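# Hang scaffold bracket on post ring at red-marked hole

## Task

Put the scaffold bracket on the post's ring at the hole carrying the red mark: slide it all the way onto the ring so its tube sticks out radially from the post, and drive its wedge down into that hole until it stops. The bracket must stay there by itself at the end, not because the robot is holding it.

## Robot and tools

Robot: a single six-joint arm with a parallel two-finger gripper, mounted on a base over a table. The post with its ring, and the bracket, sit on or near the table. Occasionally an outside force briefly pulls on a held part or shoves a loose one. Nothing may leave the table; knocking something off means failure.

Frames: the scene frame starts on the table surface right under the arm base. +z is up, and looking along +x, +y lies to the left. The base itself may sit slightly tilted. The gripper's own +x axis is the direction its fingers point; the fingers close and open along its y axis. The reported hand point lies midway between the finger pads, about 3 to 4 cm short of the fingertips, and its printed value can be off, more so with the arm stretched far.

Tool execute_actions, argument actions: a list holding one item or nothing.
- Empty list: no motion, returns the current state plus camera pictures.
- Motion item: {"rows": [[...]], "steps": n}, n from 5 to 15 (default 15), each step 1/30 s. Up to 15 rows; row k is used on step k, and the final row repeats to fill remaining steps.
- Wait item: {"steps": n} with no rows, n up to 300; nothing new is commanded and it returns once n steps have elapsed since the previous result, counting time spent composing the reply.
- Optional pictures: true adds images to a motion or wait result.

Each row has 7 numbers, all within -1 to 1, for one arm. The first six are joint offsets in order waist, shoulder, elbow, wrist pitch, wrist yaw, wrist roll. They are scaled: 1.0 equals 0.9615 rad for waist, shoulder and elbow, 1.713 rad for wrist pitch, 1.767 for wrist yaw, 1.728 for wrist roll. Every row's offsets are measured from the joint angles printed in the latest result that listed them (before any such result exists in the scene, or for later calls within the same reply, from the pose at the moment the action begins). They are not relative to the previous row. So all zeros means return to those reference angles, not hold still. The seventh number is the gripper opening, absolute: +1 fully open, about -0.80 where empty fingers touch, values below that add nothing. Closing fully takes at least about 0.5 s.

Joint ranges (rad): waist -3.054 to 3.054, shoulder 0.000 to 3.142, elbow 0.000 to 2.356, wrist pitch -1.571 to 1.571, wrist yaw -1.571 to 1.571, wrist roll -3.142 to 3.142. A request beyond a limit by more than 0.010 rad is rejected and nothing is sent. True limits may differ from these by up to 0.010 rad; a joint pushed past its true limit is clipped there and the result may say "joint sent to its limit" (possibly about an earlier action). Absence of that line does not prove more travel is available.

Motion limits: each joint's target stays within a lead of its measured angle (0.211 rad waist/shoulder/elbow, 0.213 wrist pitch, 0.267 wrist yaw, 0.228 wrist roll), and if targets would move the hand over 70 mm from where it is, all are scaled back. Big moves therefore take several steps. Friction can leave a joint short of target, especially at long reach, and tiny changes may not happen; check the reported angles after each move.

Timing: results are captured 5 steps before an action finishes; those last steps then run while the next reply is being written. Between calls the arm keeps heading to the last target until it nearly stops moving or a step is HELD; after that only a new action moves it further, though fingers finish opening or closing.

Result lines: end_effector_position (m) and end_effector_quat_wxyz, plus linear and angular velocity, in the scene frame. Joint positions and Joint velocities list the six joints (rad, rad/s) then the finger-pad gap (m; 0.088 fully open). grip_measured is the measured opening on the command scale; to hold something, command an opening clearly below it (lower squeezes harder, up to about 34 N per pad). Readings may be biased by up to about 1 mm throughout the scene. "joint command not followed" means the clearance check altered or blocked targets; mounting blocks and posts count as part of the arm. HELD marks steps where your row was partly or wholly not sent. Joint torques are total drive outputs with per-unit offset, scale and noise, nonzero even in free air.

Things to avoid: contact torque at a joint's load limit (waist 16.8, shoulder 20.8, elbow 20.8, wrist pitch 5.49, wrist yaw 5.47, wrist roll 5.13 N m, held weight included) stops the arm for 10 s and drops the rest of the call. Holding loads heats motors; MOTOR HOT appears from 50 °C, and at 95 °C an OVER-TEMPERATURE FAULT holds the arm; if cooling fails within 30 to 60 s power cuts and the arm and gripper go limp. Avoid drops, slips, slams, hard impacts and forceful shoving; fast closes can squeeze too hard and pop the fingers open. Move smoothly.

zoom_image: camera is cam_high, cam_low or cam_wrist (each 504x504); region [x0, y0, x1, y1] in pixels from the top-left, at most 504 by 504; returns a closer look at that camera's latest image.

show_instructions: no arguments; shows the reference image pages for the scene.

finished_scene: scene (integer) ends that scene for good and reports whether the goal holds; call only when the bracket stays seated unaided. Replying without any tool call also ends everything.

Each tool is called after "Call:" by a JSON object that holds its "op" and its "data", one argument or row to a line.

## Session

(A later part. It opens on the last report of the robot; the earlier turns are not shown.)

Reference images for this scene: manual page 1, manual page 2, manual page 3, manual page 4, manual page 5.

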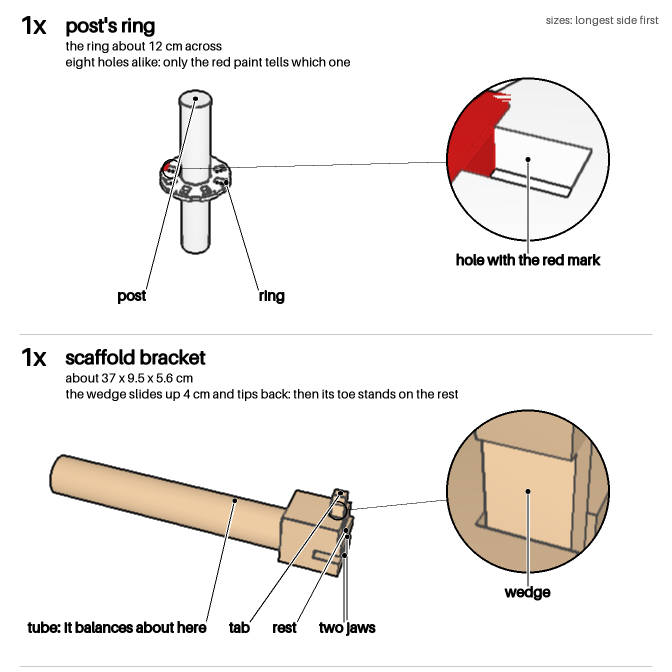

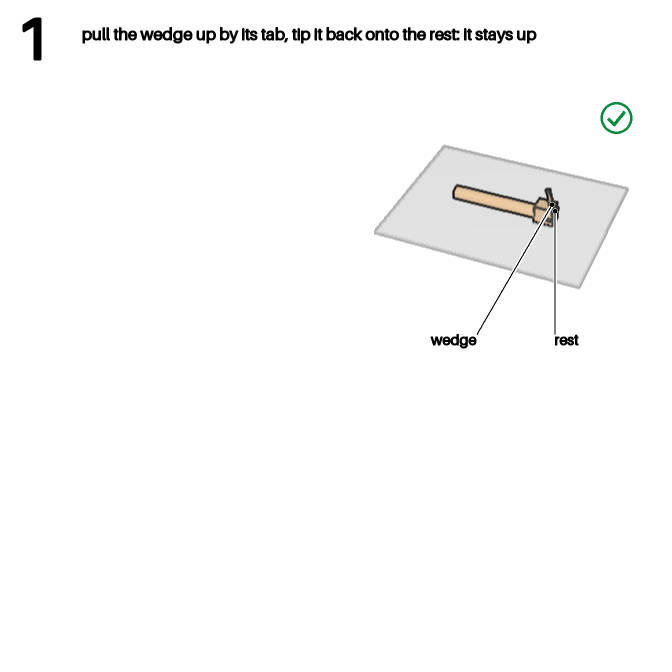

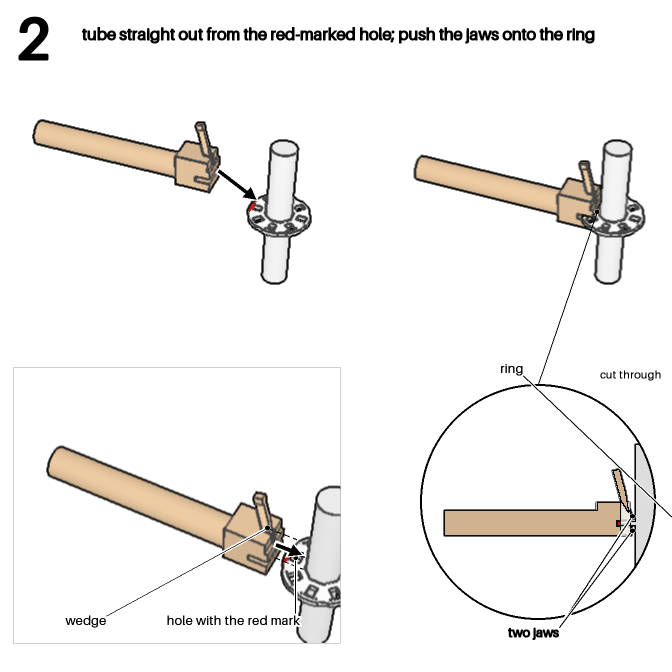

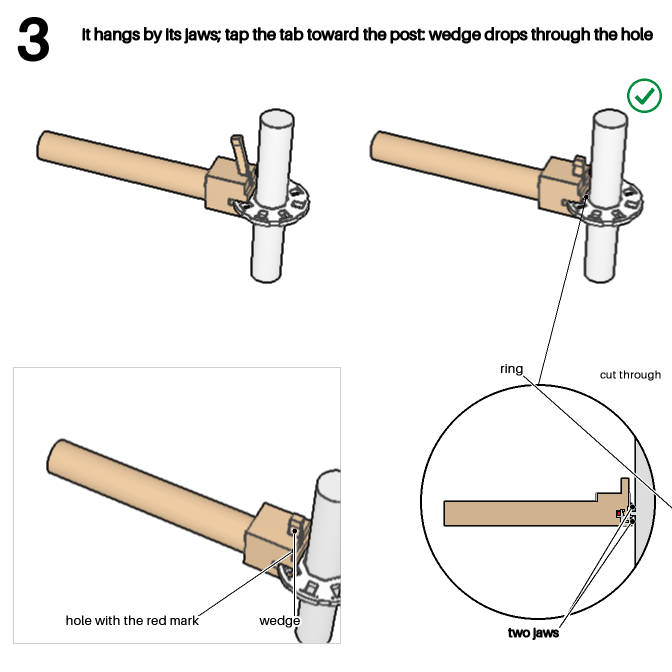

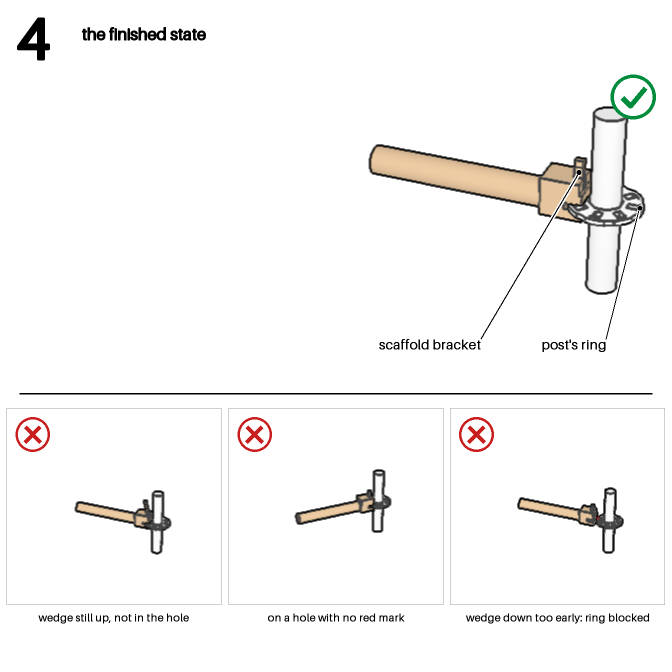

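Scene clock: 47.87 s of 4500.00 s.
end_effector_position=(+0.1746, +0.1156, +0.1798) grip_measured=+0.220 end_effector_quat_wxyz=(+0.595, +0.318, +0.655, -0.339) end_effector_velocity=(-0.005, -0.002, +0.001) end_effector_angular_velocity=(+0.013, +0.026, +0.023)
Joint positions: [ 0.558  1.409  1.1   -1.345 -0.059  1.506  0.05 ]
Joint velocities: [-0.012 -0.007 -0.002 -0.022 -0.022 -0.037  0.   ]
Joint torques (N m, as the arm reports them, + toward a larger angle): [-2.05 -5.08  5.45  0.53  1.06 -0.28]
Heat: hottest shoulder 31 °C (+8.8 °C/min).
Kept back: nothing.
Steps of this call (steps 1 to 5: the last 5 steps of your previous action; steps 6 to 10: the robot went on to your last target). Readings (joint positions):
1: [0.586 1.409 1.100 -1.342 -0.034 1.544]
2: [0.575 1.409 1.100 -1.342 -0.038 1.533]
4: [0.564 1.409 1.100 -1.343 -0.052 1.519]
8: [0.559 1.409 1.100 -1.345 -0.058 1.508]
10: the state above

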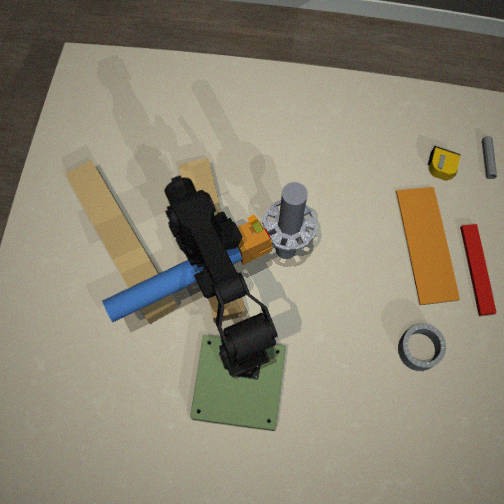

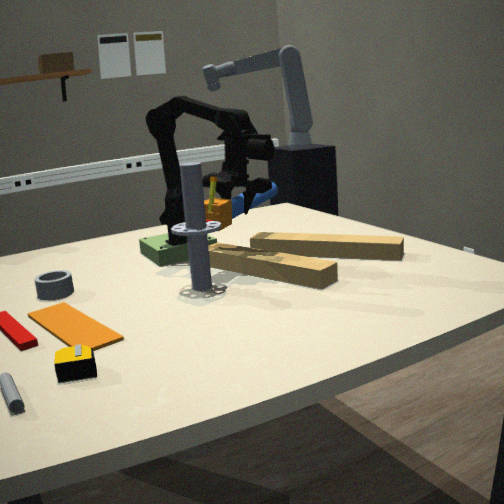

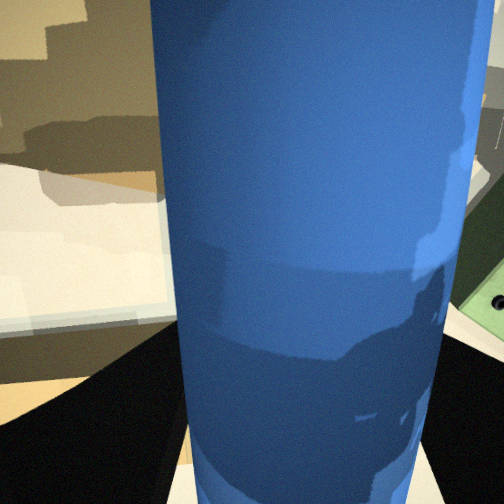

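Call:
{"op": "execute_actions", "data": {
  "actions": [
    {"rows": [[0.016,0,0,0,0.005,0.011,-0.6],[0.032,0,0,0,0.01,0.022,-0.6],[0.047,0,0,0,0.015,0.032,-0.6],[0.047,-0.001,0.01,-0.006,0.015,0.032,-0.6],[0.047,-0.002,0.02,-0.012,0.015,0.032,-0.6],[0.047,-0.002,0.03,-0.018,0.015,0.032,-0.6],[0.047,-0.002,0.036,-0.02,0.015,0.032,-0.6]], "steps": 15}
  ]
}}

Call:
{"op": "execute_actions", "data": {
  "actions": [
    {"steps": 8}
  ],
  "pictures": true
}}

Call:
{"op": "zoom_image", "data": {
  "camera": "cam_low",
  "region": [170, 160, 310, 300]
}}

Call:
{"op": "zoom_image", "data": {
  "camera": "cam_high",
  "region": [207, 165, 337, 295]
}}

Scene clock: 48.60 s of 4500.00 s.
end_effector_position=(+0.1687, +0.1184, +0.1818) grip_measured=+0.220 end_effector_quat_wxyz=(+0.598, +0.309, +0.650, -0.353) end_effector_velocity=(+0.009, +0.008, +0.017) end_effector_angular_velocity=(+0.035, -0.039, +0.009)
Joint positions: [ 0.6    1.412  1.11  -1.371 -0.037  1.557  0.05 ]
Joint velocities: [ 0.002 -0.002  0.071 -0.022 -0.007 -0.007 -0.   ]
Joint torques (N m, as the arm reports them, + toward a larger angle): [ 0.27 -5.4   6.2  -0.04  0.15  0.08]
Heat: hottest shoulder 31 °C (+8.6 °C/min).
Steps of this call (steps 1 to 12: the robot went on to your last target; steps 13 to 22: the first 10 steps of this action). Readings (joint positions):
13: [0.559 1.409 1.100 -1.345 -0.058 1.505]
14: [0.564 1.410 1.099 -1.345 -0.052 1.512]
16: [0.581 1.412 1.098 -1.344 -0.038 1.537]
20: [0.598 1.412 1.105 -1.368 -0.037 1.554]
22: the state above

Scene clock: 48.87 s of 4500.00 s.
end_effector_position=(+0.1690, +0.1186, +0.1829) grip_measured=+0.220 end_effector_quat_wxyz=(+0.598, +0.310, +0.649, -0.353) end_effector_velocity=(-0.002, -0.001, +0.000) end_effector_angular_velocity=(+0.003, +0.010, +0.004)
Joint positions: [ 0.601  1.412  1.114 -1.374 -0.037  1.559  0.05 ]
Joint velocities: [-0.002 -0.002 -0.002 -0.007 -0.007 -0.007 -0.   ]
Joint torques (N m, as the arm reports them, + toward a larger angle): [ 0.25 -5.39  6.23 -0.07  0.17  0.07]
Heat: hottest shoulder 31 °C (+8.6 °C/min).
Kept back: nothing.
Steps of this call (steps 1 to 5: the last 5 steps of your previous action; steps 6 to 8: the robot went on to your last target). Readings (joint positions):
1: [0.600 1.412 1.112 -1.371 -0.037 1.558]
2: [0.600 1.412 1.113 -1.371 -0.037 1.558]
4: [0.600 1.412 1.114 -1.373 -0.037 1.559]
8: the state above

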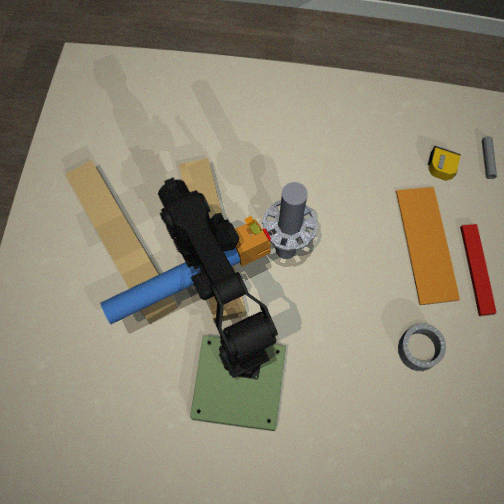

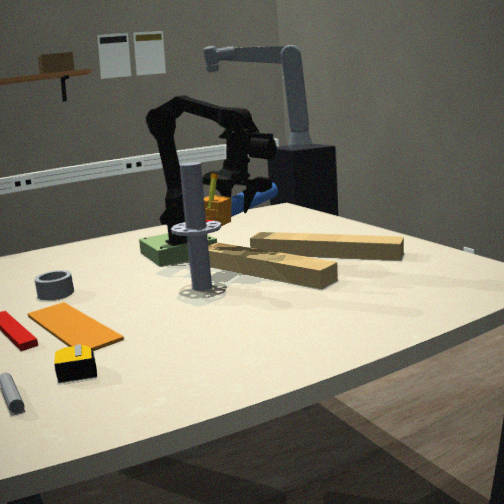

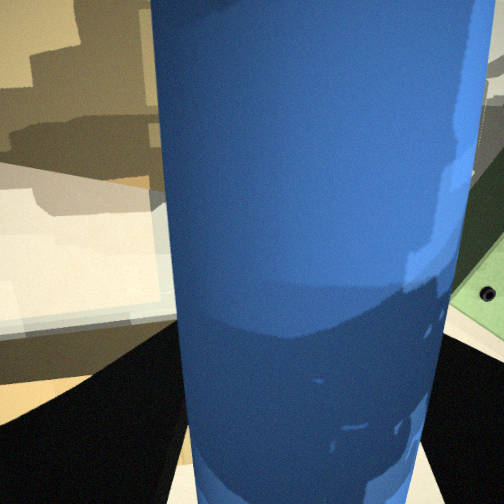

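Region (170, 160, 310, 300) of cam_low's 504x504 image, scaled by 3.600, with more detail than that image has.

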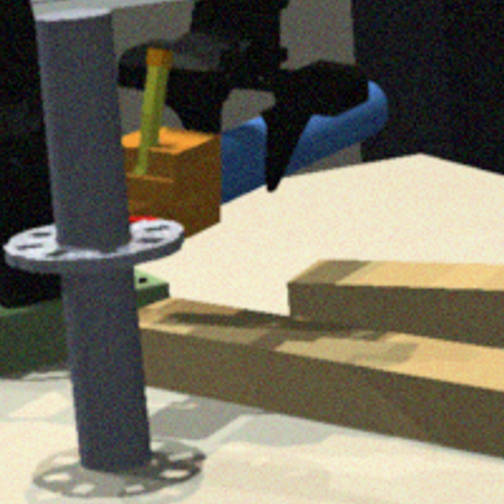

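Region (207, 165, 337, 295) of cam_high's 504x504 image, scaled by 3.877, with more detail than that image has.

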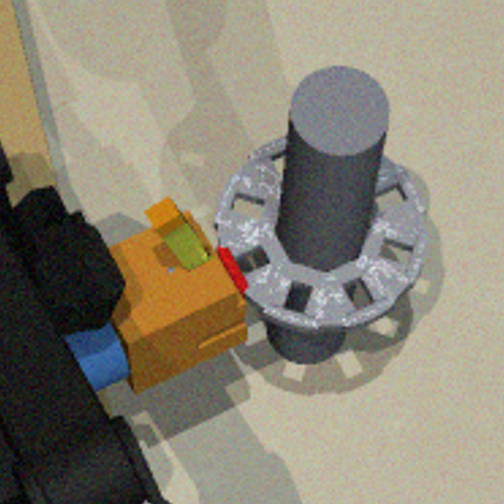

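Call:
{"op": "execute_actions", "data": {
  "actions": [
    {"rows": [[0.02,0,0,0,0,0.011,-0.6],[0.042,0,0,0,0,0.023,-0.6],[0.042,-0.012,-0.005,0.004,0,0.023,-0.6],[0.042,-0.025,-0.01,0.008,0,0.023,-0.6],[0.042,-0.037,-0.015,0.012,0,0.023,-0.6],[0.042,-0.05,-0.02,0.017,0,0.023,-0.6],[0.042,-0.062,-0.025,0.021,0,0.023,-0.6],[0.042,-0.075,-0.03,0.025,0,0.023,-0.6],[0.042,-0.087,-0.034,0.029,0,0.023,-0.6]], "steps": 15}
  ]
}}

Call:
{"op": "execute_actions", "data": {
  "actions": [
    {"steps": 10}
  ],
  "pictures": true
}}

Call:
{"op": "zoom_image", "data": {
  "camera": "cam_low",
  "region": [170, 160, 310, 300]
}}

Call:
{"op": "zoom_image", "data": {
  "camera": "cam_high",
  "region": [207, 165, 337, 295]
}}

Scene clock: 49.90 s of 4500.00 s.
end_effector_position=(+0.1637, +0.1243, +0.1840) grip_measured=+0.219 end_effector_quat_wxyz=(+0.609, +0.325, +0.641, -0.337) end_effector_velocity=(-0.007, -0.007, +0.037) end_effector_angular_velocity=(+0.171, -0.252, -0.009)
Joint positions: [ 0.638  1.363  1.083 -1.338 -0.036  1.595  0.05 ]
Joint velocities: [-0.002 -0.3   -0.076  0.081  0.007  0.007 -0.   ]
Joint torques (N m, as the arm reports them, + toward a larger angle): [ 0.23 -5.85  4.97  0.59 -0.06  0.05]
Heat: hottest shoulder 31 °C (+8.4 °C/min).
Steps of this call (steps 1 to 15: the robot went on to your last target; steps 16 to 21: nothing new was sent; steps 22 to 31: the first 10 steps of this action). Readings (joint positions):
22: [0.602 1.412 1.114 -1.374 -0.036 1.563]
23: [0.608 1.413 1.114 -1.374 -0.035 1.572]
25: [0.626 1.412 1.111 -1.372 -0.035 1.585]
29: [0.638 1.385 1.091 -1.348 -0.036 1.594]
31: the state above

Scene clock: 50.23 s of 4500.00 s.
end_effector_position=(+0.1640, +0.1246, +0.1861) grip_measured=+0.219 end_effector_quat_wxyz=(+0.612, +0.333, +0.637, -0.330) end_effector_velocity=(+0.003, +0.000, -0.001) end_effector_angular_velocity=(+0.005, -0.019, +0.020)
Joint positions: [ 0.638  1.344  1.077 -1.328 -0.036  1.597  0.05 ]
Joint velocities: [-0.002 -0.002 -0.007  0.022  0.007 -0.022 -0.   ]
Joint torques (N m, as the arm reports them, + toward a larger angle): [ 0.17 -6.16  4.98  0.64 -0.06  0.07]
Heat: hottest shoulder 31 °C (+8.4 °C/min).
Kept back: nothing.
Steps of this call (steps 1 to 5: the last 5 steps of your previous action; steps 6 to 10: the robot went on to your last target). Readings (joint positions):
1: [0.638 1.355 1.082 -1.336 -0.036 1.596]
2: [0.638 1.350 1.081 -1.333 -0.036 1.596]
4: [0.638 1.345 1.080 -1.329 -0.036 1.597]
8: [0.638 1.344 1.078 -1.328 -0.036 1.597]
10: the state above

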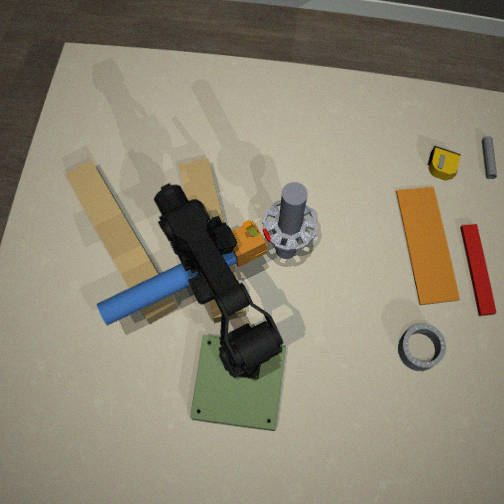

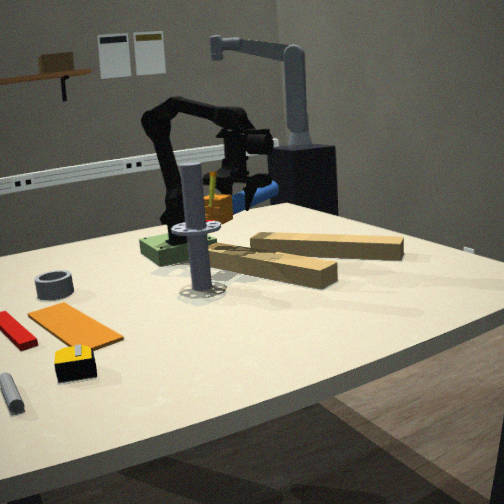

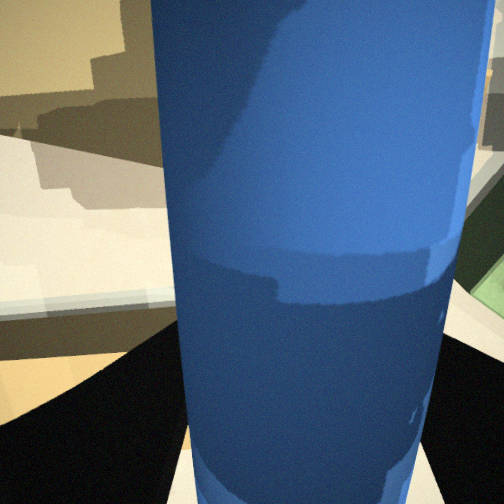

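Region (170, 160, 310, 300) of cam_low's 504x504 image, scaled by 3.600, with more detail than that image has.

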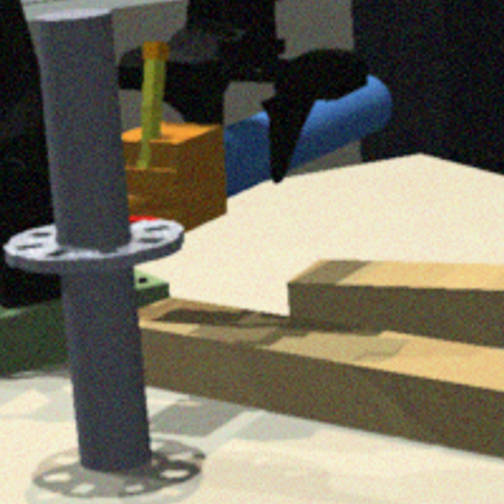

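Region (207, 165, 337, 295) of cam_high's 504x504 image, scaled by 3.877, with more detail than that image has.

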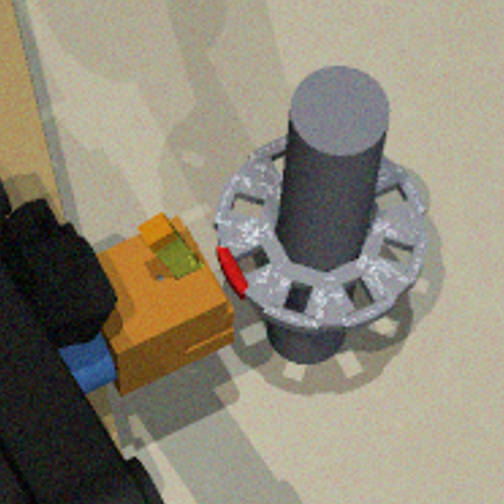

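Call:
{"op": "execute_actions", "data": {
  "actions": [
    {"rows": [[-0.008,0.004,0.003,0,0,-0.0045,-0.6],[-0.018,0.008,0.006,0.001,0,-0.01,-0.6],[-0.03,0.012,0.009,0.001,0,-0.0167,-0.6],[-0.042,0.016,0.013,0.002,0,-0.0234,-0.6],[-0.054,0.016,0.013,0.002,0,-0.03,-0.6],[-0.066,0.016,0.013,0.002,0,-0.0367,-0.6],[-0.078,0.016,0.013,0.002,0,-0.0434,-0.6],[-0.09,0.016,0.013,0.002,0,-0.05,-0.6],[-0.102,0.016,0.013,0.002,0,-0.0568,-0.6],[-0.114,0.016,0.013,0.002,0,-0.0634,-0.6],[-0.126,0.016,0.013,0.002,0,-0.07,-0.6],[-0.138,0.016,0.013,0.002,0,-0.0768,-0.6],[-0.15,0.016,0.013,0.002,0,-0.0835,-0.6],[-0.16,0.016,0.013,0.002,0,-0.089,-0.6],[-0.168,0.016,0.013,0.002,0,-0.0935,-0.6]], "steps": 15}
  ]
}}

Call:
{"op": "execute_actions", "data": {
  "actions": [
    {"steps": 10}
  ],
  "pictures": true
}}

Call:
{"op": "zoom_image", "data": {
  "camera": "cam_low",
  "region": [170, 160, 310, 300]
}}

Call:
{"op": "zoom_image", "data": {
  "camera": "cam_high",
  "region": [207, 165, 337, 295]
}}

Scene clock: 51.70 s of 4500.00 s.
end_effector_position=(+0.1724, +0.1143, +0.1827) grip_measured=+0.219 end_effector_quat_wxyz=(+0.605, +0.331, +0.645, -0.330) end_effector_velocity=(+0.001, -0.003, +0.002) end_effector_angular_velocity=(+0.229, +0.134, +0.036)
Joint positions: [ 0.564  1.362  1.077 -1.326 -0.051  1.52   0.05 ]
Joint velocities: [-0.198 -0.002 -0.002 -0.007 -0.256 -0.242 -0.001]
Joint torques (N m, as the arm reports them, + toward a larger angle): [-1.72 -4.85  5.72  0.55  0.84 -0.27]
Heat: hottest shoulder 31 °C (+8.1 °C/min).
Steps of this call (steps 1 to 30: the robot went on to your last target; steps 31 to 34: nothing new was sent; steps 35 to 44: the first 10 steps of this action). Readings (joint positions):
35: [0.638 1.344 1.077 -1.327 -0.036 1.597]
36: [0.636 1.345 1.077 -1.327 -0.036 1.594]
38: [0.624 1.351 1.077 -1.327 -0.037 1.579]
42: [0.582 1.362 1.077 -1.326 -0.037 1.539]
44: the state above

Scene clock: 52.03 s of 4500.00 s.
end_effector_position=(+0.1715, +0.1121, +0.1834) grip_measured=+0.217 end_effector_quat_wxyz=(+0.591, +0.331, +0.665, -0.315) end_effector_velocity=(-0.007, -0.005, +0.001) end_effector_angular_velocity=(+0.005, +0.040, +0.014)
Joint positions: [ 0.52   1.362  1.077 -1.337 -0.102  1.452  0.05 ]
Joint velocities: [-0.022 -0.002 -0.002 -0.037 -0.022 -0.037 -0.   ]
Joint torques (N m, as the arm reports them, + toward a larger angle): [-4.27 -4.9   5.74  1.31  2.77 -0.44]
Heat: hottest shoulder 31 °C (+8.1 °C/min).
Kept back: nothing.
Steps of this call (steps 1 to 5: the last 5 steps of your previous action; steps 6 to 10: the robot went on to your last target). Readings (joint positions):
1: [0.557 1.362 1.077 -1.326 -0.059 1.510]
2: [0.551 1.362 1.077 -1.328 -0.066 1.499]
4: [0.538 1.362 1.077 -1.331 -0.082 1.479]
8: [0.522 1.362 1.077 -1.336 -0.100 1.455]
10: the state above

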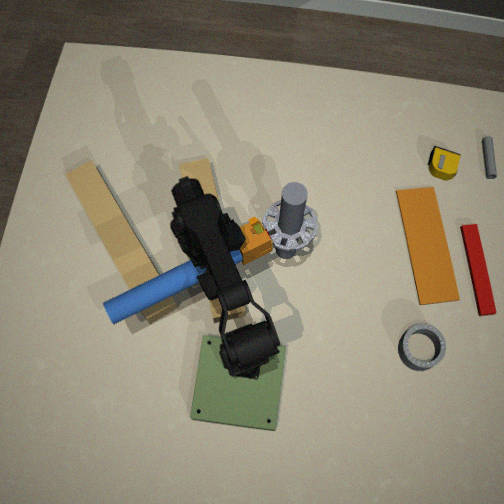

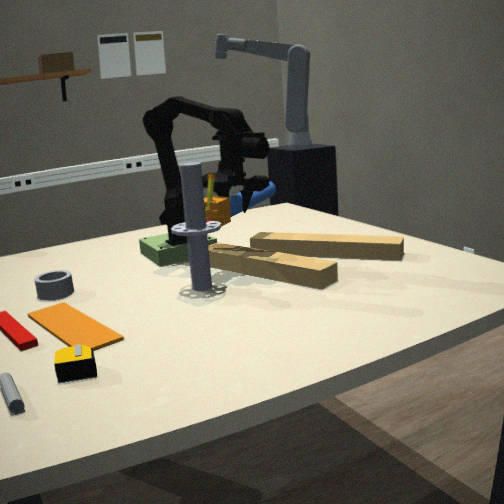

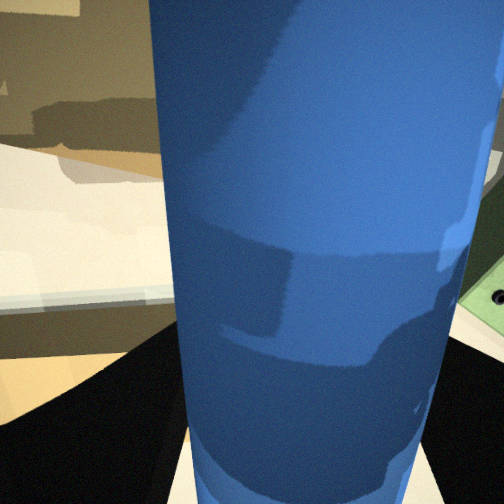

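Region (170, 160, 310, 300) of cam_low's 504x504 image, scaled by 3.600, with more detail than that image has.

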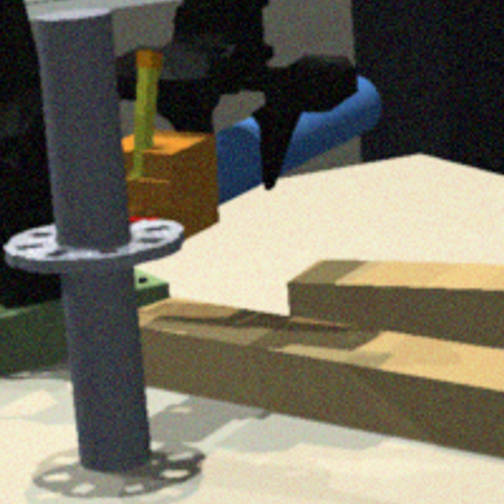

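Region (207, 165, 337, 295) of cam_high's 504x504 image, scaled by 3.877, with more detail than that image has.

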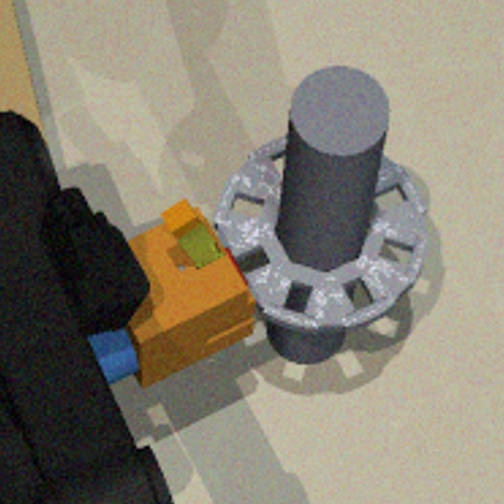

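Call:
{"op": "execute_actions", "data": {
  "actions": [
    {"rows": [[0.04,0,0,0.002,0.01,0.028,-0.6],[0.08,0,0,0.004,0.025,0.056,-0.6],[0.115,0,0,0.006,0.038,0.08,-0.6],[0.135,0,0,0.006,0.038,0.093,-0.6],[0.135,0,0.012,-0.001,0.038,0.093,-0.6],[0.135,0,0.024,-0.008,0.038,0.093,-0.6],[0.135,0,0.036,-0.015,0.038,0.093,-0.6],[0.135,-0.002,0.048,-0.022,0.038,0.093,-0.6]], "steps": 15}
  ]
}}

Call:
{"op": "execute_actions", "data": {
  "actions": [
    {"steps": 8}
  ],
  "pictures": true
}}

Call:
{"op": "zoom_image", "data": {
  "camera": "cam_low",
  "region": [200, 160, 270, 230]
}}

Call:
{"op": "zoom_image", "data": {
  "camera": "cam_high",
  "region": [207, 165, 337, 295]
}}

Scene clock: 52.83 s of 4500.00 s.
end_effector_position=(+0.1598, +0.1239, +0.1855) grip_measured=+0.217 end_effector_quat_wxyz=(+0.604, +0.320, +0.644, -0.343) end_effector_velocity=(+0.008, +0.014, +0.036) end_effector_angular_velocity=(+0.039, -0.049, -0.054)
Joint positions: [ 0.644  1.367  1.091 -1.363 -0.04   1.603  0.05 ]
Joint velocities: [ 0.027 -0.002  0.144 -0.081 -0.007  0.081 -0.   ]
Joint torques (N m, as the arm reports them, + toward a larger angle): [ 0.08 -5.31  6.34  0.25  0.19  0.03]
Heat: hottest shoulder 31 °C (+7.9 °C/min).
Steps of this call (steps 1 to 14: the robot went on to your last target; steps 15 to 24: the first 10 steps of this action). Readings (joint positions):
15: [0.524 1.362 1.076 -1.336 -0.097 1.455]
16: [0.540 1.363 1.075 -1.331 -0.079 1.476]
18: [0.583 1.366 1.074 -1.326 -0.043 1.539]
22: [0.640 1.367 1.081 -1.348 -0.040 1.593]
24: the state above

Scene clock: 53.10 s of 4500.00 s.
end_effector_position=(+0.1603, +0.1248, +0.1883) grip_measured=+0.216 end_effector_quat_wxyz=(+0.604, +0.322, +0.643, -0.344) end_effector_velocity=(-0.003, -0.000, -0.000) end_effector_angular_velocity=(+0.000, +0.010, -0.020)
Joint positions: [ 0.647  1.367  1.102 -1.37  -0.039  1.61   0.05 ]
Joint velocities: [ 0.002 -0.002 -0.002 -0.007 -0.007  0.022  0.   ]
Joint torques (N m, as the arm reports them, + toward a larger angle): [ 0.09 -5.3   6.34  0.06  0.15  0.09]
Heat: hottest shoulder 31 °C (+7.9 °C/min).
Kept back: nothing.
Steps of this call (steps 1 to 5: the last 5 steps of your previous action; steps 6 to 8: the robot went on to your last target). Readings (joint positions):
1: [0.645 1.367 1.095 -1.364 -0.040 1.605]
2: [0.646 1.367 1.099 -1.364 -0.039 1.606]
4: [0.646 1.367 1.102 -1.366 -0.039 1.608]
8: the state above

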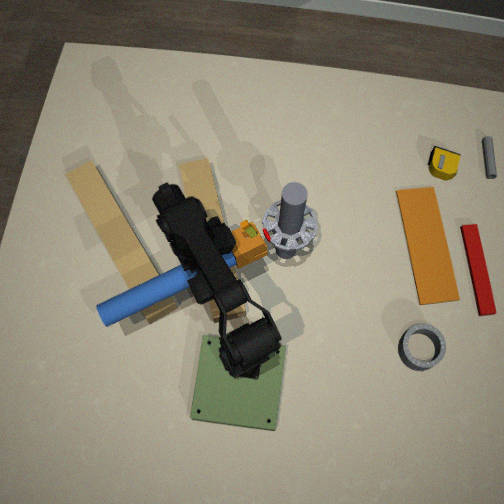

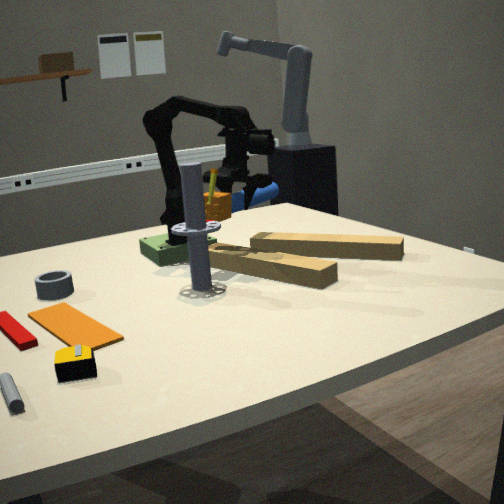

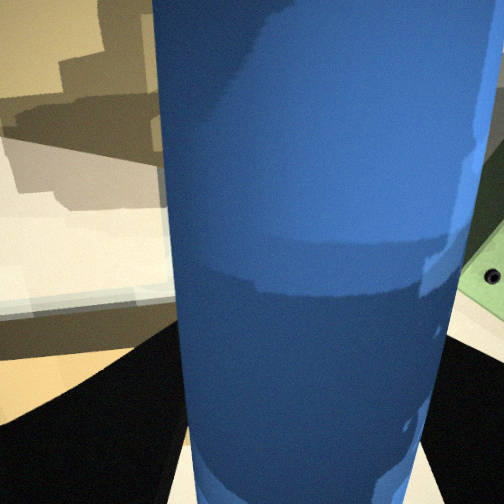

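Region (200, 160, 270, 230) of cam_low's 504x504 image, scaled by 7.200, with more detail than that image has.

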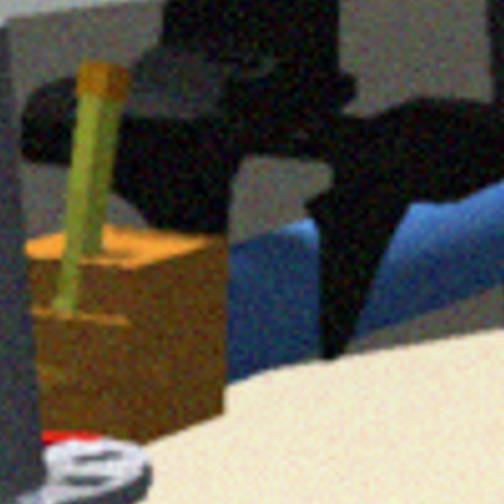

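Region (207, 165, 337, 295) of cam_high's 504x504 image, scaled by 3.877, with more detail than that image has.

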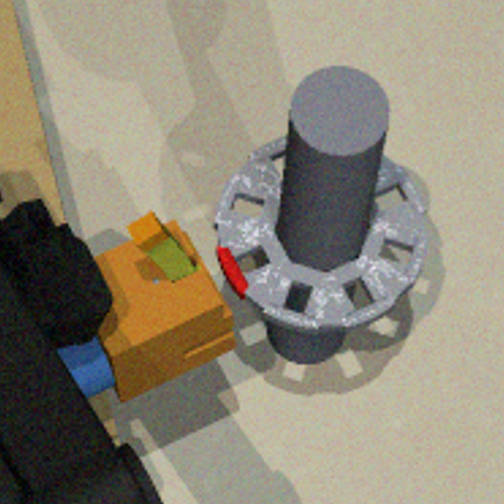

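Call:
{"op": "execute_actions", "data": {
  "actions": [
    {"rows": [[0.01,0.0,0,0,0,0.003,-0.6],[0.03,0.01,0,0.01,0,0.01,-0.6],[0.06,0.03,0,0.03,0,0.02,-0.6],[0.09,0.06,0,0.05,0,0.03,-0.6],[0.12,0.09,0,0.08,0,0.04,-0.6],[0.15,0.12,0,0.10,0,0.05,-0.6],[0.18,0.16,0,0.13,0,0.06,-0.6],[0.205,0.20,0.004,0.155,0.004,0.067,-0.6],[0.22,0.24,0.008,0.18,0.008,0.071,-0.6],[0.22,0.28,0.012,0.205,0.008,0.071,-0.6],[0.22,0.32,0.015,0.225,0.008,0.071,-0.6],[0.22,0.36,0.018,0.24,0.008,0.071,-0.6],[0.22,0.39,0.018,0.25,0.008,0.071,-0.6],[0.22,0.41,0.018,0.258,0.008,0.071,-0.6],[0.22,0.418,0.018,0.26,0.008,0.071,-0.6]], "steps": 15}
  ]
}}

Call:
{"op": "execute_actions", "data": {
  "actions": [
    {"steps": 15}
  ],
  "pictures": true
}}

Call:
{"op": "zoom_image", "data": {
  "camera": "cam_low",
  "region": [210, 170, 320, 280]
}}

Scene clock: 54.90 s of 4500.00 s.
end_effector_position=(+0.1760, +0.1919, +0.1478) grip_measured=+0.216 end_effector_quat_wxyz=(+0.627, +0.317, +0.645, -0.301) end_effector_velocity=(+0.072, +0.288, -0.265) end_effector_angular_velocity=(+0.068, -0.060, +0.338)
Joint positions: [ 0.823  1.549  1.1   -1.12  -0.036  1.71   0.05 ]
Joint velocities: [ 0.564  1.111  0.002  1.209 -0.007  0.227 -0.   ]
Joint torques (N m, as the arm reports them, + toward a larger angle): [-0.9  -6.12  5.6   0.6   0.27  0.09]
Heat: hottest shoulder 31 °C (+7.7 °C/min).
Steps of this call (steps 1 to 30: the robot went on to your last target; steps 31 to 44: nothing new was sent; steps 45 to 54: the first 10 steps of this action). Readings (joint positions):
45: [0.648 1.367 1.103 -1.370 -0.039 1.611]
46: [0.651 1.369 1.102 -1.370 -0.038 1.614]
48: [0.676 1.382 1.101 -1.348 -0.036 1.634]
52: [0.775 1.477 1.100 -1.200 -0.036 1.689]
54: the state above

Scene clock: 55.40 s of 4500.00 s.
end_effector_position=(+0.1952, +0.2238, +0.0940) grip_measured=+0.215 end_effector_quat_wxyz=(+0.631, +0.306, +0.645, -0.305) end_effector_velocity=(+0.000, +0.001, +0.000) end_effector_angular_velocity=(+0.011, +0.001, +0.005)
Joint positions: [ 0.857  1.762  1.107 -0.932 -0.025  1.732  0.05 ]
Joint velocities: [-0.002 -0.002 -0.002  0.007 -0.007 -0.007 -0.   ]
Joint torques (N m, as the arm reports them, + toward a larger angle): [ 0.04 -6.48  5.25  0.92 -0.02 -0.01]
Heat: hottest shoulder 31 °C (+7.6 °C/min).
Kept back: nothing.
Steps of this call (steps 1 to 5: the last 5 steps of your previous action; steps 6 to 15: the robot went on to your last target). Readings (joint positions):
1: [0.838 1.587 1.100 -1.080 -0.036 1.716]
2: [0.848 1.625 1.101 -1.041 -0.036 1.720]
4: [0.857 1.697 1.102 -0.982 -0.034 1.725]
8: [0.857 1.760 1.103 -0.949 -0.028 1.731]
15: the state above

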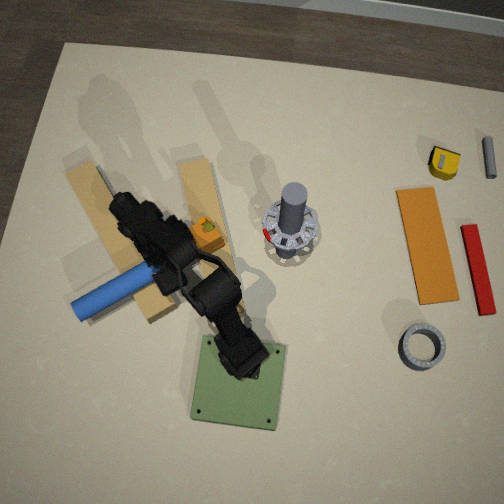

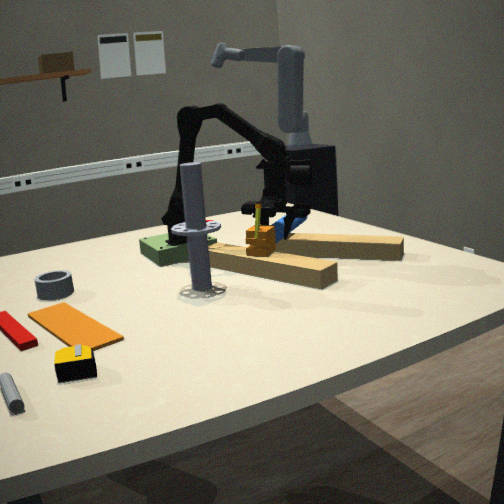

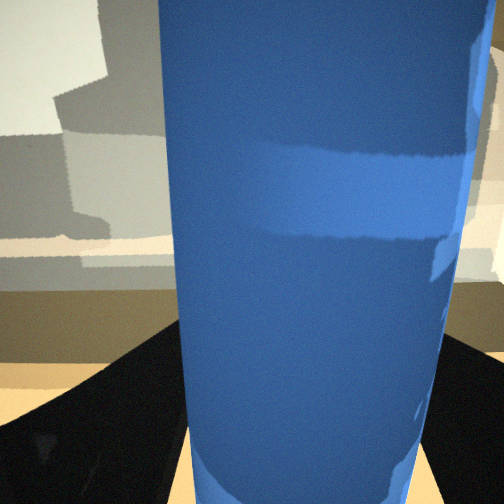

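Region (210, 170, 320, 280) of cam_low's 504x504 image, scaled by 4.582, with more detail than that image has.

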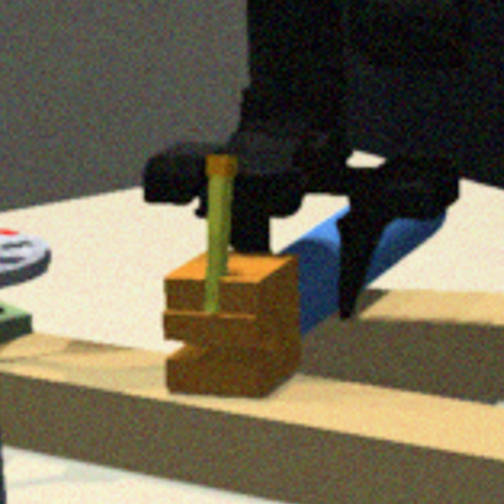

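Call:
{"op": "execute_actions", "data": {
  "actions": [
    {"rows": [[0,0,0,0,0,0,0.2],[0,0,0,0,0,0,0.3],[0,0,0,0,0,0,0.45],[0,0,0,0,0,0,0.45],[0,0,0,0,0,0,0.45],[0,0,0,0,0,0,0.45],[0,0,0,0,0,0,0.45],[0,0,0,0,0,0,0.45],[0,0,0,0,0,0,0.45],[0,0,0,0,0,0,0.45],[0,0,0,0,0,0,0.2],[0,0,0,0,0,0,0.0],[0,0,0,0,0,0,-0.3],[0,0,0,0,0,0,-0.7],[0,0,0,0,0,0,-1]], "steps": 15}
  ]
}}

Call:
{"op": "execute_actions", "data": {
  "actions": [
    {"steps": 10}
  ],
  "pictures": true
}}

Call:
{"op": "zoom_image", "data": {
  "camera": "cam_low",
  "region": [210, 170, 320, 280]
}}

Scene clock: 56.07 s of 4500.00 s.
end_effector_position=(+0.1952, +0.2239, +0.0940) grip_measured=+0.452 end_effector_quat_wxyz=(+0.631, +0.306, +0.645, -0.305) end_effector_velocity=(-0.002, -0.001, +0.000) end_effector_angular_velocity=(-0.001, +0.010, -0.010)
Joint positions: [ 0.857  1.762  1.107 -0.932 -0.025  1.733  0.061]
Joint velocities: [-0.002 -0.002 -0.002 -0.007 -0.007  0.007 -0.007]
Joint torques (N m, as the arm reports them, + toward a larger angle): [-0.11 -7.32  4.16  0.47 -0.03 -0.03]
Heat: hottest shoulder 31 °C (+7.5 °C/min).
Steps of this call (steps 1 to 10: the robot went on to your last target; steps 11 to 20: the first 10 steps of this action). Readings (joint positions):
11: [0.857 1.762 1.107 -0.932 -0.025 1.733]
12: [0.857 1.762 1.107 -0.932 -0.025 1.733]
14: [0.857 1.762 1.107 -0.932 -0.025 1.733]
18: [0.857 1.762 1.107 -0.932 -0.025 1.733]
20: the state above

Scene clock: 56.40 s of 4500.00 s.
end_effector_position=(+0.1950, +0.2238, +0.0940) grip_measured=+0.216 end_effector_quat_wxyz=(+0.630, +0.306, +0.645, -0.305) end_effector_velocity=(-0.002, -0.001, +0.000) end_effector_angular_velocity=(-0.000, +0.010, +0.005)
Joint positions: [ 0.857  1.762  1.107 -0.933 -0.026  1.733  0.05 ]
Joint velocities: [-0.002 -0.002 -0.002 -0.007 -0.007 -0.007 -0.   ]
Joint torques (N m, as the arm reports them, + toward a larger angle): [-0.13 -7.31  4.16  0.51  0.02 -0.03]
Heat: hottest shoulder 31 °C (+7.4 °C/min).
Kept back: nothing.
Steps of this call (steps 1 to 5: the last 5 steps of your previous action; steps 6 to 10: the robot went on to your last target). Readings (joint positions):
1: [0.857 1.762 1.107 -0.932 -0.025 1.733]
2: [0.857 1.762 1.107 -0.932 -0.025 1.733]
4: [0.857 1.762 1.107 -0.933 -0.026 1.733]
8: [0.857 1.762 1.107 -0.933 -0.026 1.733]
10: the state above

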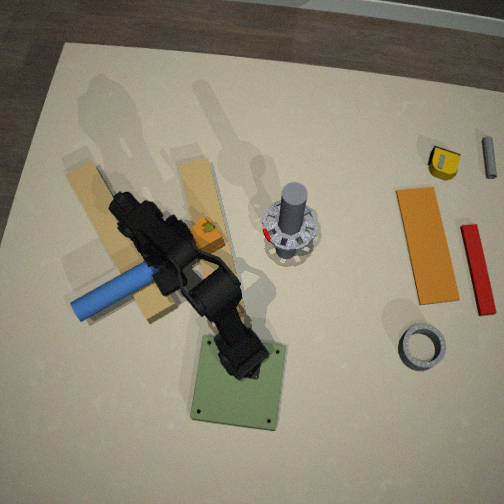

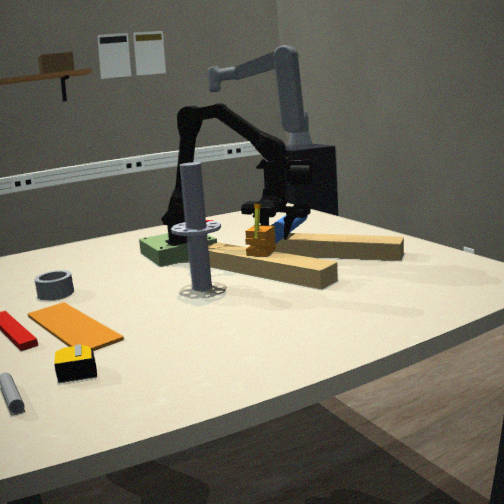

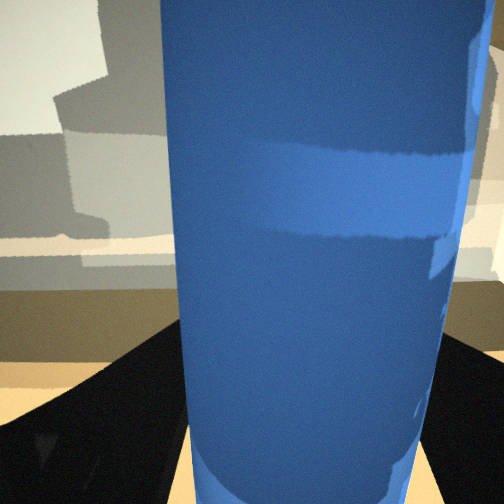

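Region (210, 170, 320, 280) of cam_low's 504x504 image, scaled by 4.582, with more detail than that image has.

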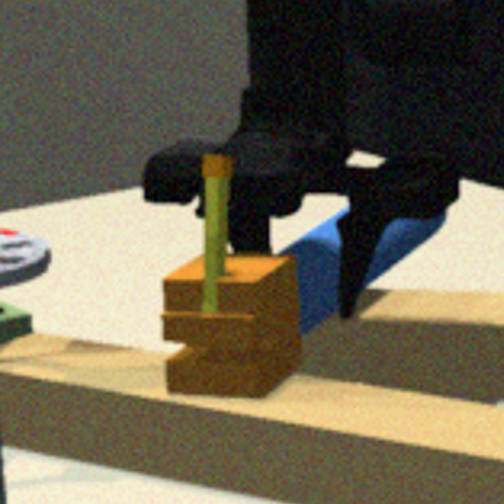

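Call:
{"op": "execute_actions", "data": {
  "actions": [
    {"rows": [[0,-0.02,0,-0.011,0,0,-1],[0,-0.05,0,-0.027,0,0,-1],[0,-0.09,0,-0.048,0,0,-1],[0,-0.13,0,-0.069,0,0,-1],[-0.008,-0.17,0,-0.09,0,0,-1],[-0.02,-0.21,0,-0.111,0,-0.002,-1],[-0.032,-0.25,0,-0.132,0,-0.003,-1],[-0.045,-0.29,0,-0.154,0,-0.004,-1],[-0.058,-0.33,0,-0.175,0,-0.006,-1],[-0.07,-0.37,0,-0.196,0,-0.007,-1],[-0.082,-0.40,0,-0.212,0,-0.008,-1],[-0.094,-0.42,0,-0.222,0,-0.009,-1],[-0.103,-0.432,0,-0.229,0,-0.01,-1],[-0.109,-0.436,0,-0.231,0,-0.011,-1]], "steps": 15}
  ]
}}

Call:
{"op": "execute_actions", "data": {
  "actions": [
    {"steps": 15}
  ],
  "pictures": true
}}

Call:
{"op": "zoom_image", "data": {
  "camera": "cam_low",
  "region": [170, 160, 310, 300]
}}

Call:
{"op": "zoom_image", "data": {
  "camera": "cam_high",
  "region": [207, 165, 337, 295]
}}

Scene clock: 57.40 s of 4500.00 s.
end_effector_position=(+0.1682, +0.1816, +0.1537) grip_measured=+0.216 end_effector_quat_wxyz=(+0.625, +0.312, +0.642, -0.316) end_effector_velocity=(-0.096, -0.230, +0.289) end_effector_angular_velocity=(+0.133, -0.110, -0.307)
Joint positions: [ 0.822  1.518  1.095 -1.173 -0.027  1.726  0.05 ]
Joint velocities: [-0.374 -1.228  0.017 -1.077 -0.007 -0.066 -0.   ]
Joint torques (N m, as the arm reports them, + toward a larger angle): [-0.42 -7.37  5.39 -0.33  0.03 -0.03]
Heat: hottest shoulder 31 °C (+7.3 °C/min).
Steps of this call (steps 1 to 15: the robot went on to your last target; steps 16 to 20: nothing new was sent; steps 21 to 30: the first 10 steps of this action). Readings (joint positions):
21: [0.857 1.762 1.107 -0.933 -0.026 1.733]
22: [0.857 1.757 1.107 -0.935 -0.026 1.733]
24: [0.857 1.733 1.105 -0.978 -0.026 1.733]
28: [0.844 1.601 1.095 -1.110 -0.027 1.731]
30: the state above

Scene clock: 57.90 s of 4500.00 s.
end_effector_position=(+0.1531, +0.1458, +0.1879) grip_measured=+0.216 end_effector_quat_wxyz=(+0.616, +0.333, +0.632, -0.331) end_effector_velocity=(+0.001, +0.002, +0.001) end_effector_angular_velocity=(+0.014, -0.004, +0.005)
Joint positions: [ 0.755  1.359  1.096 -1.324 -0.028  1.716  0.05 ]
Joint velocities: [-0.002 -0.002  0.002  0.007 -0.007 -0.007 -0.   ]
Joint torques (N m, as the arm reports them, + toward a larger angle): [-0.35 -6.4   5.63  0.21  0.04 -0.08]
Heat: hottest shoulder 31 °C (+7.3 °C/min).
Kept back: nothing.
Steps of this call (steps 1 to 5: the last 5 steps of your previous action; steps 6 to 15: the robot went on to your last target). Readings (joint positions):
1: [0.809 1.479 1.096 -1.210 -0.027 1.725]
2: [0.797 1.443 1.096 -1.245 -0.027 1.724]
4: [0.774 1.390 1.096 -1.293 -0.027 1.721]
8: [0.757 1.360 1.096 -1.316 -0.028 1.717]
15: the state above

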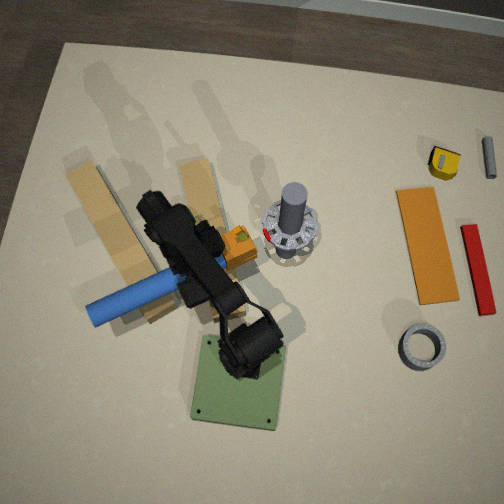

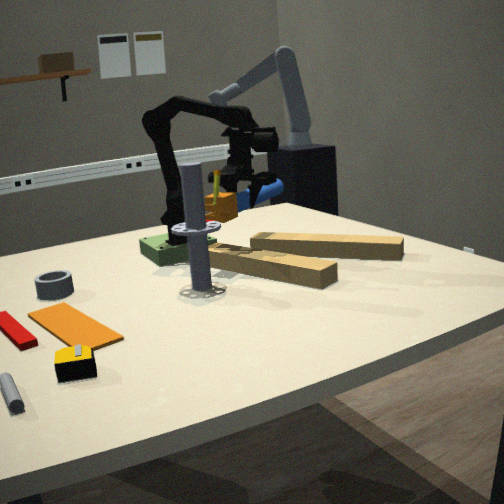

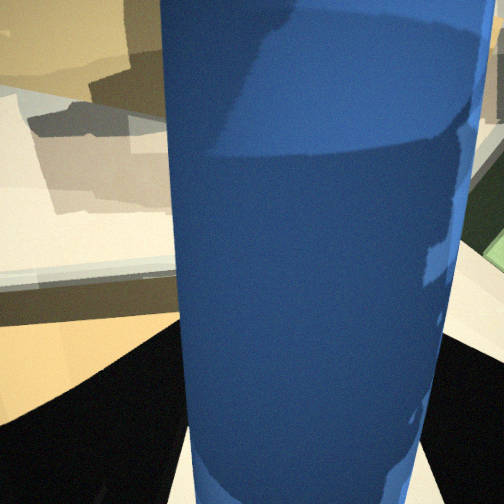

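Region (170, 160, 310, 300) of cam_low's 504x504 image, scaled by 3.600, with more detail than that image has.

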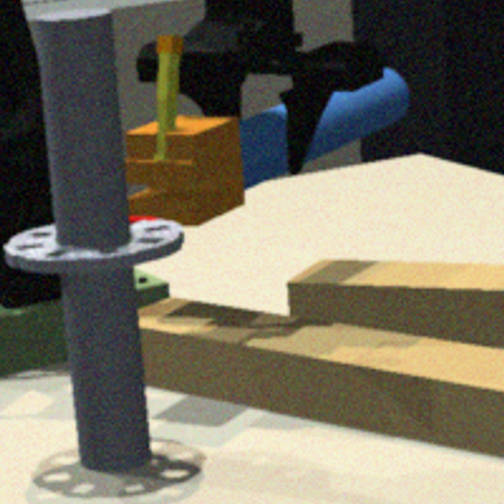

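Region (207, 165, 337, 295) of cam_high's 504x504 image, scaled by 3.877, with more detail than that image has.

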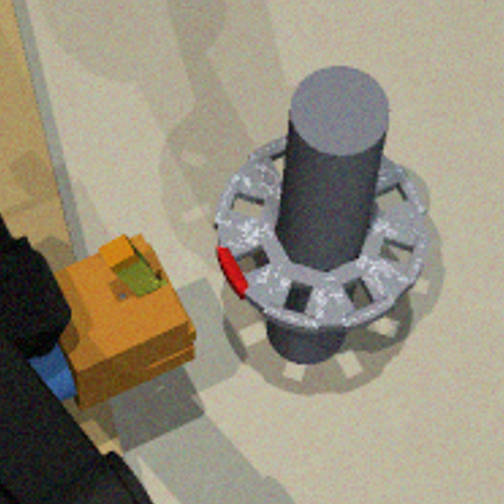

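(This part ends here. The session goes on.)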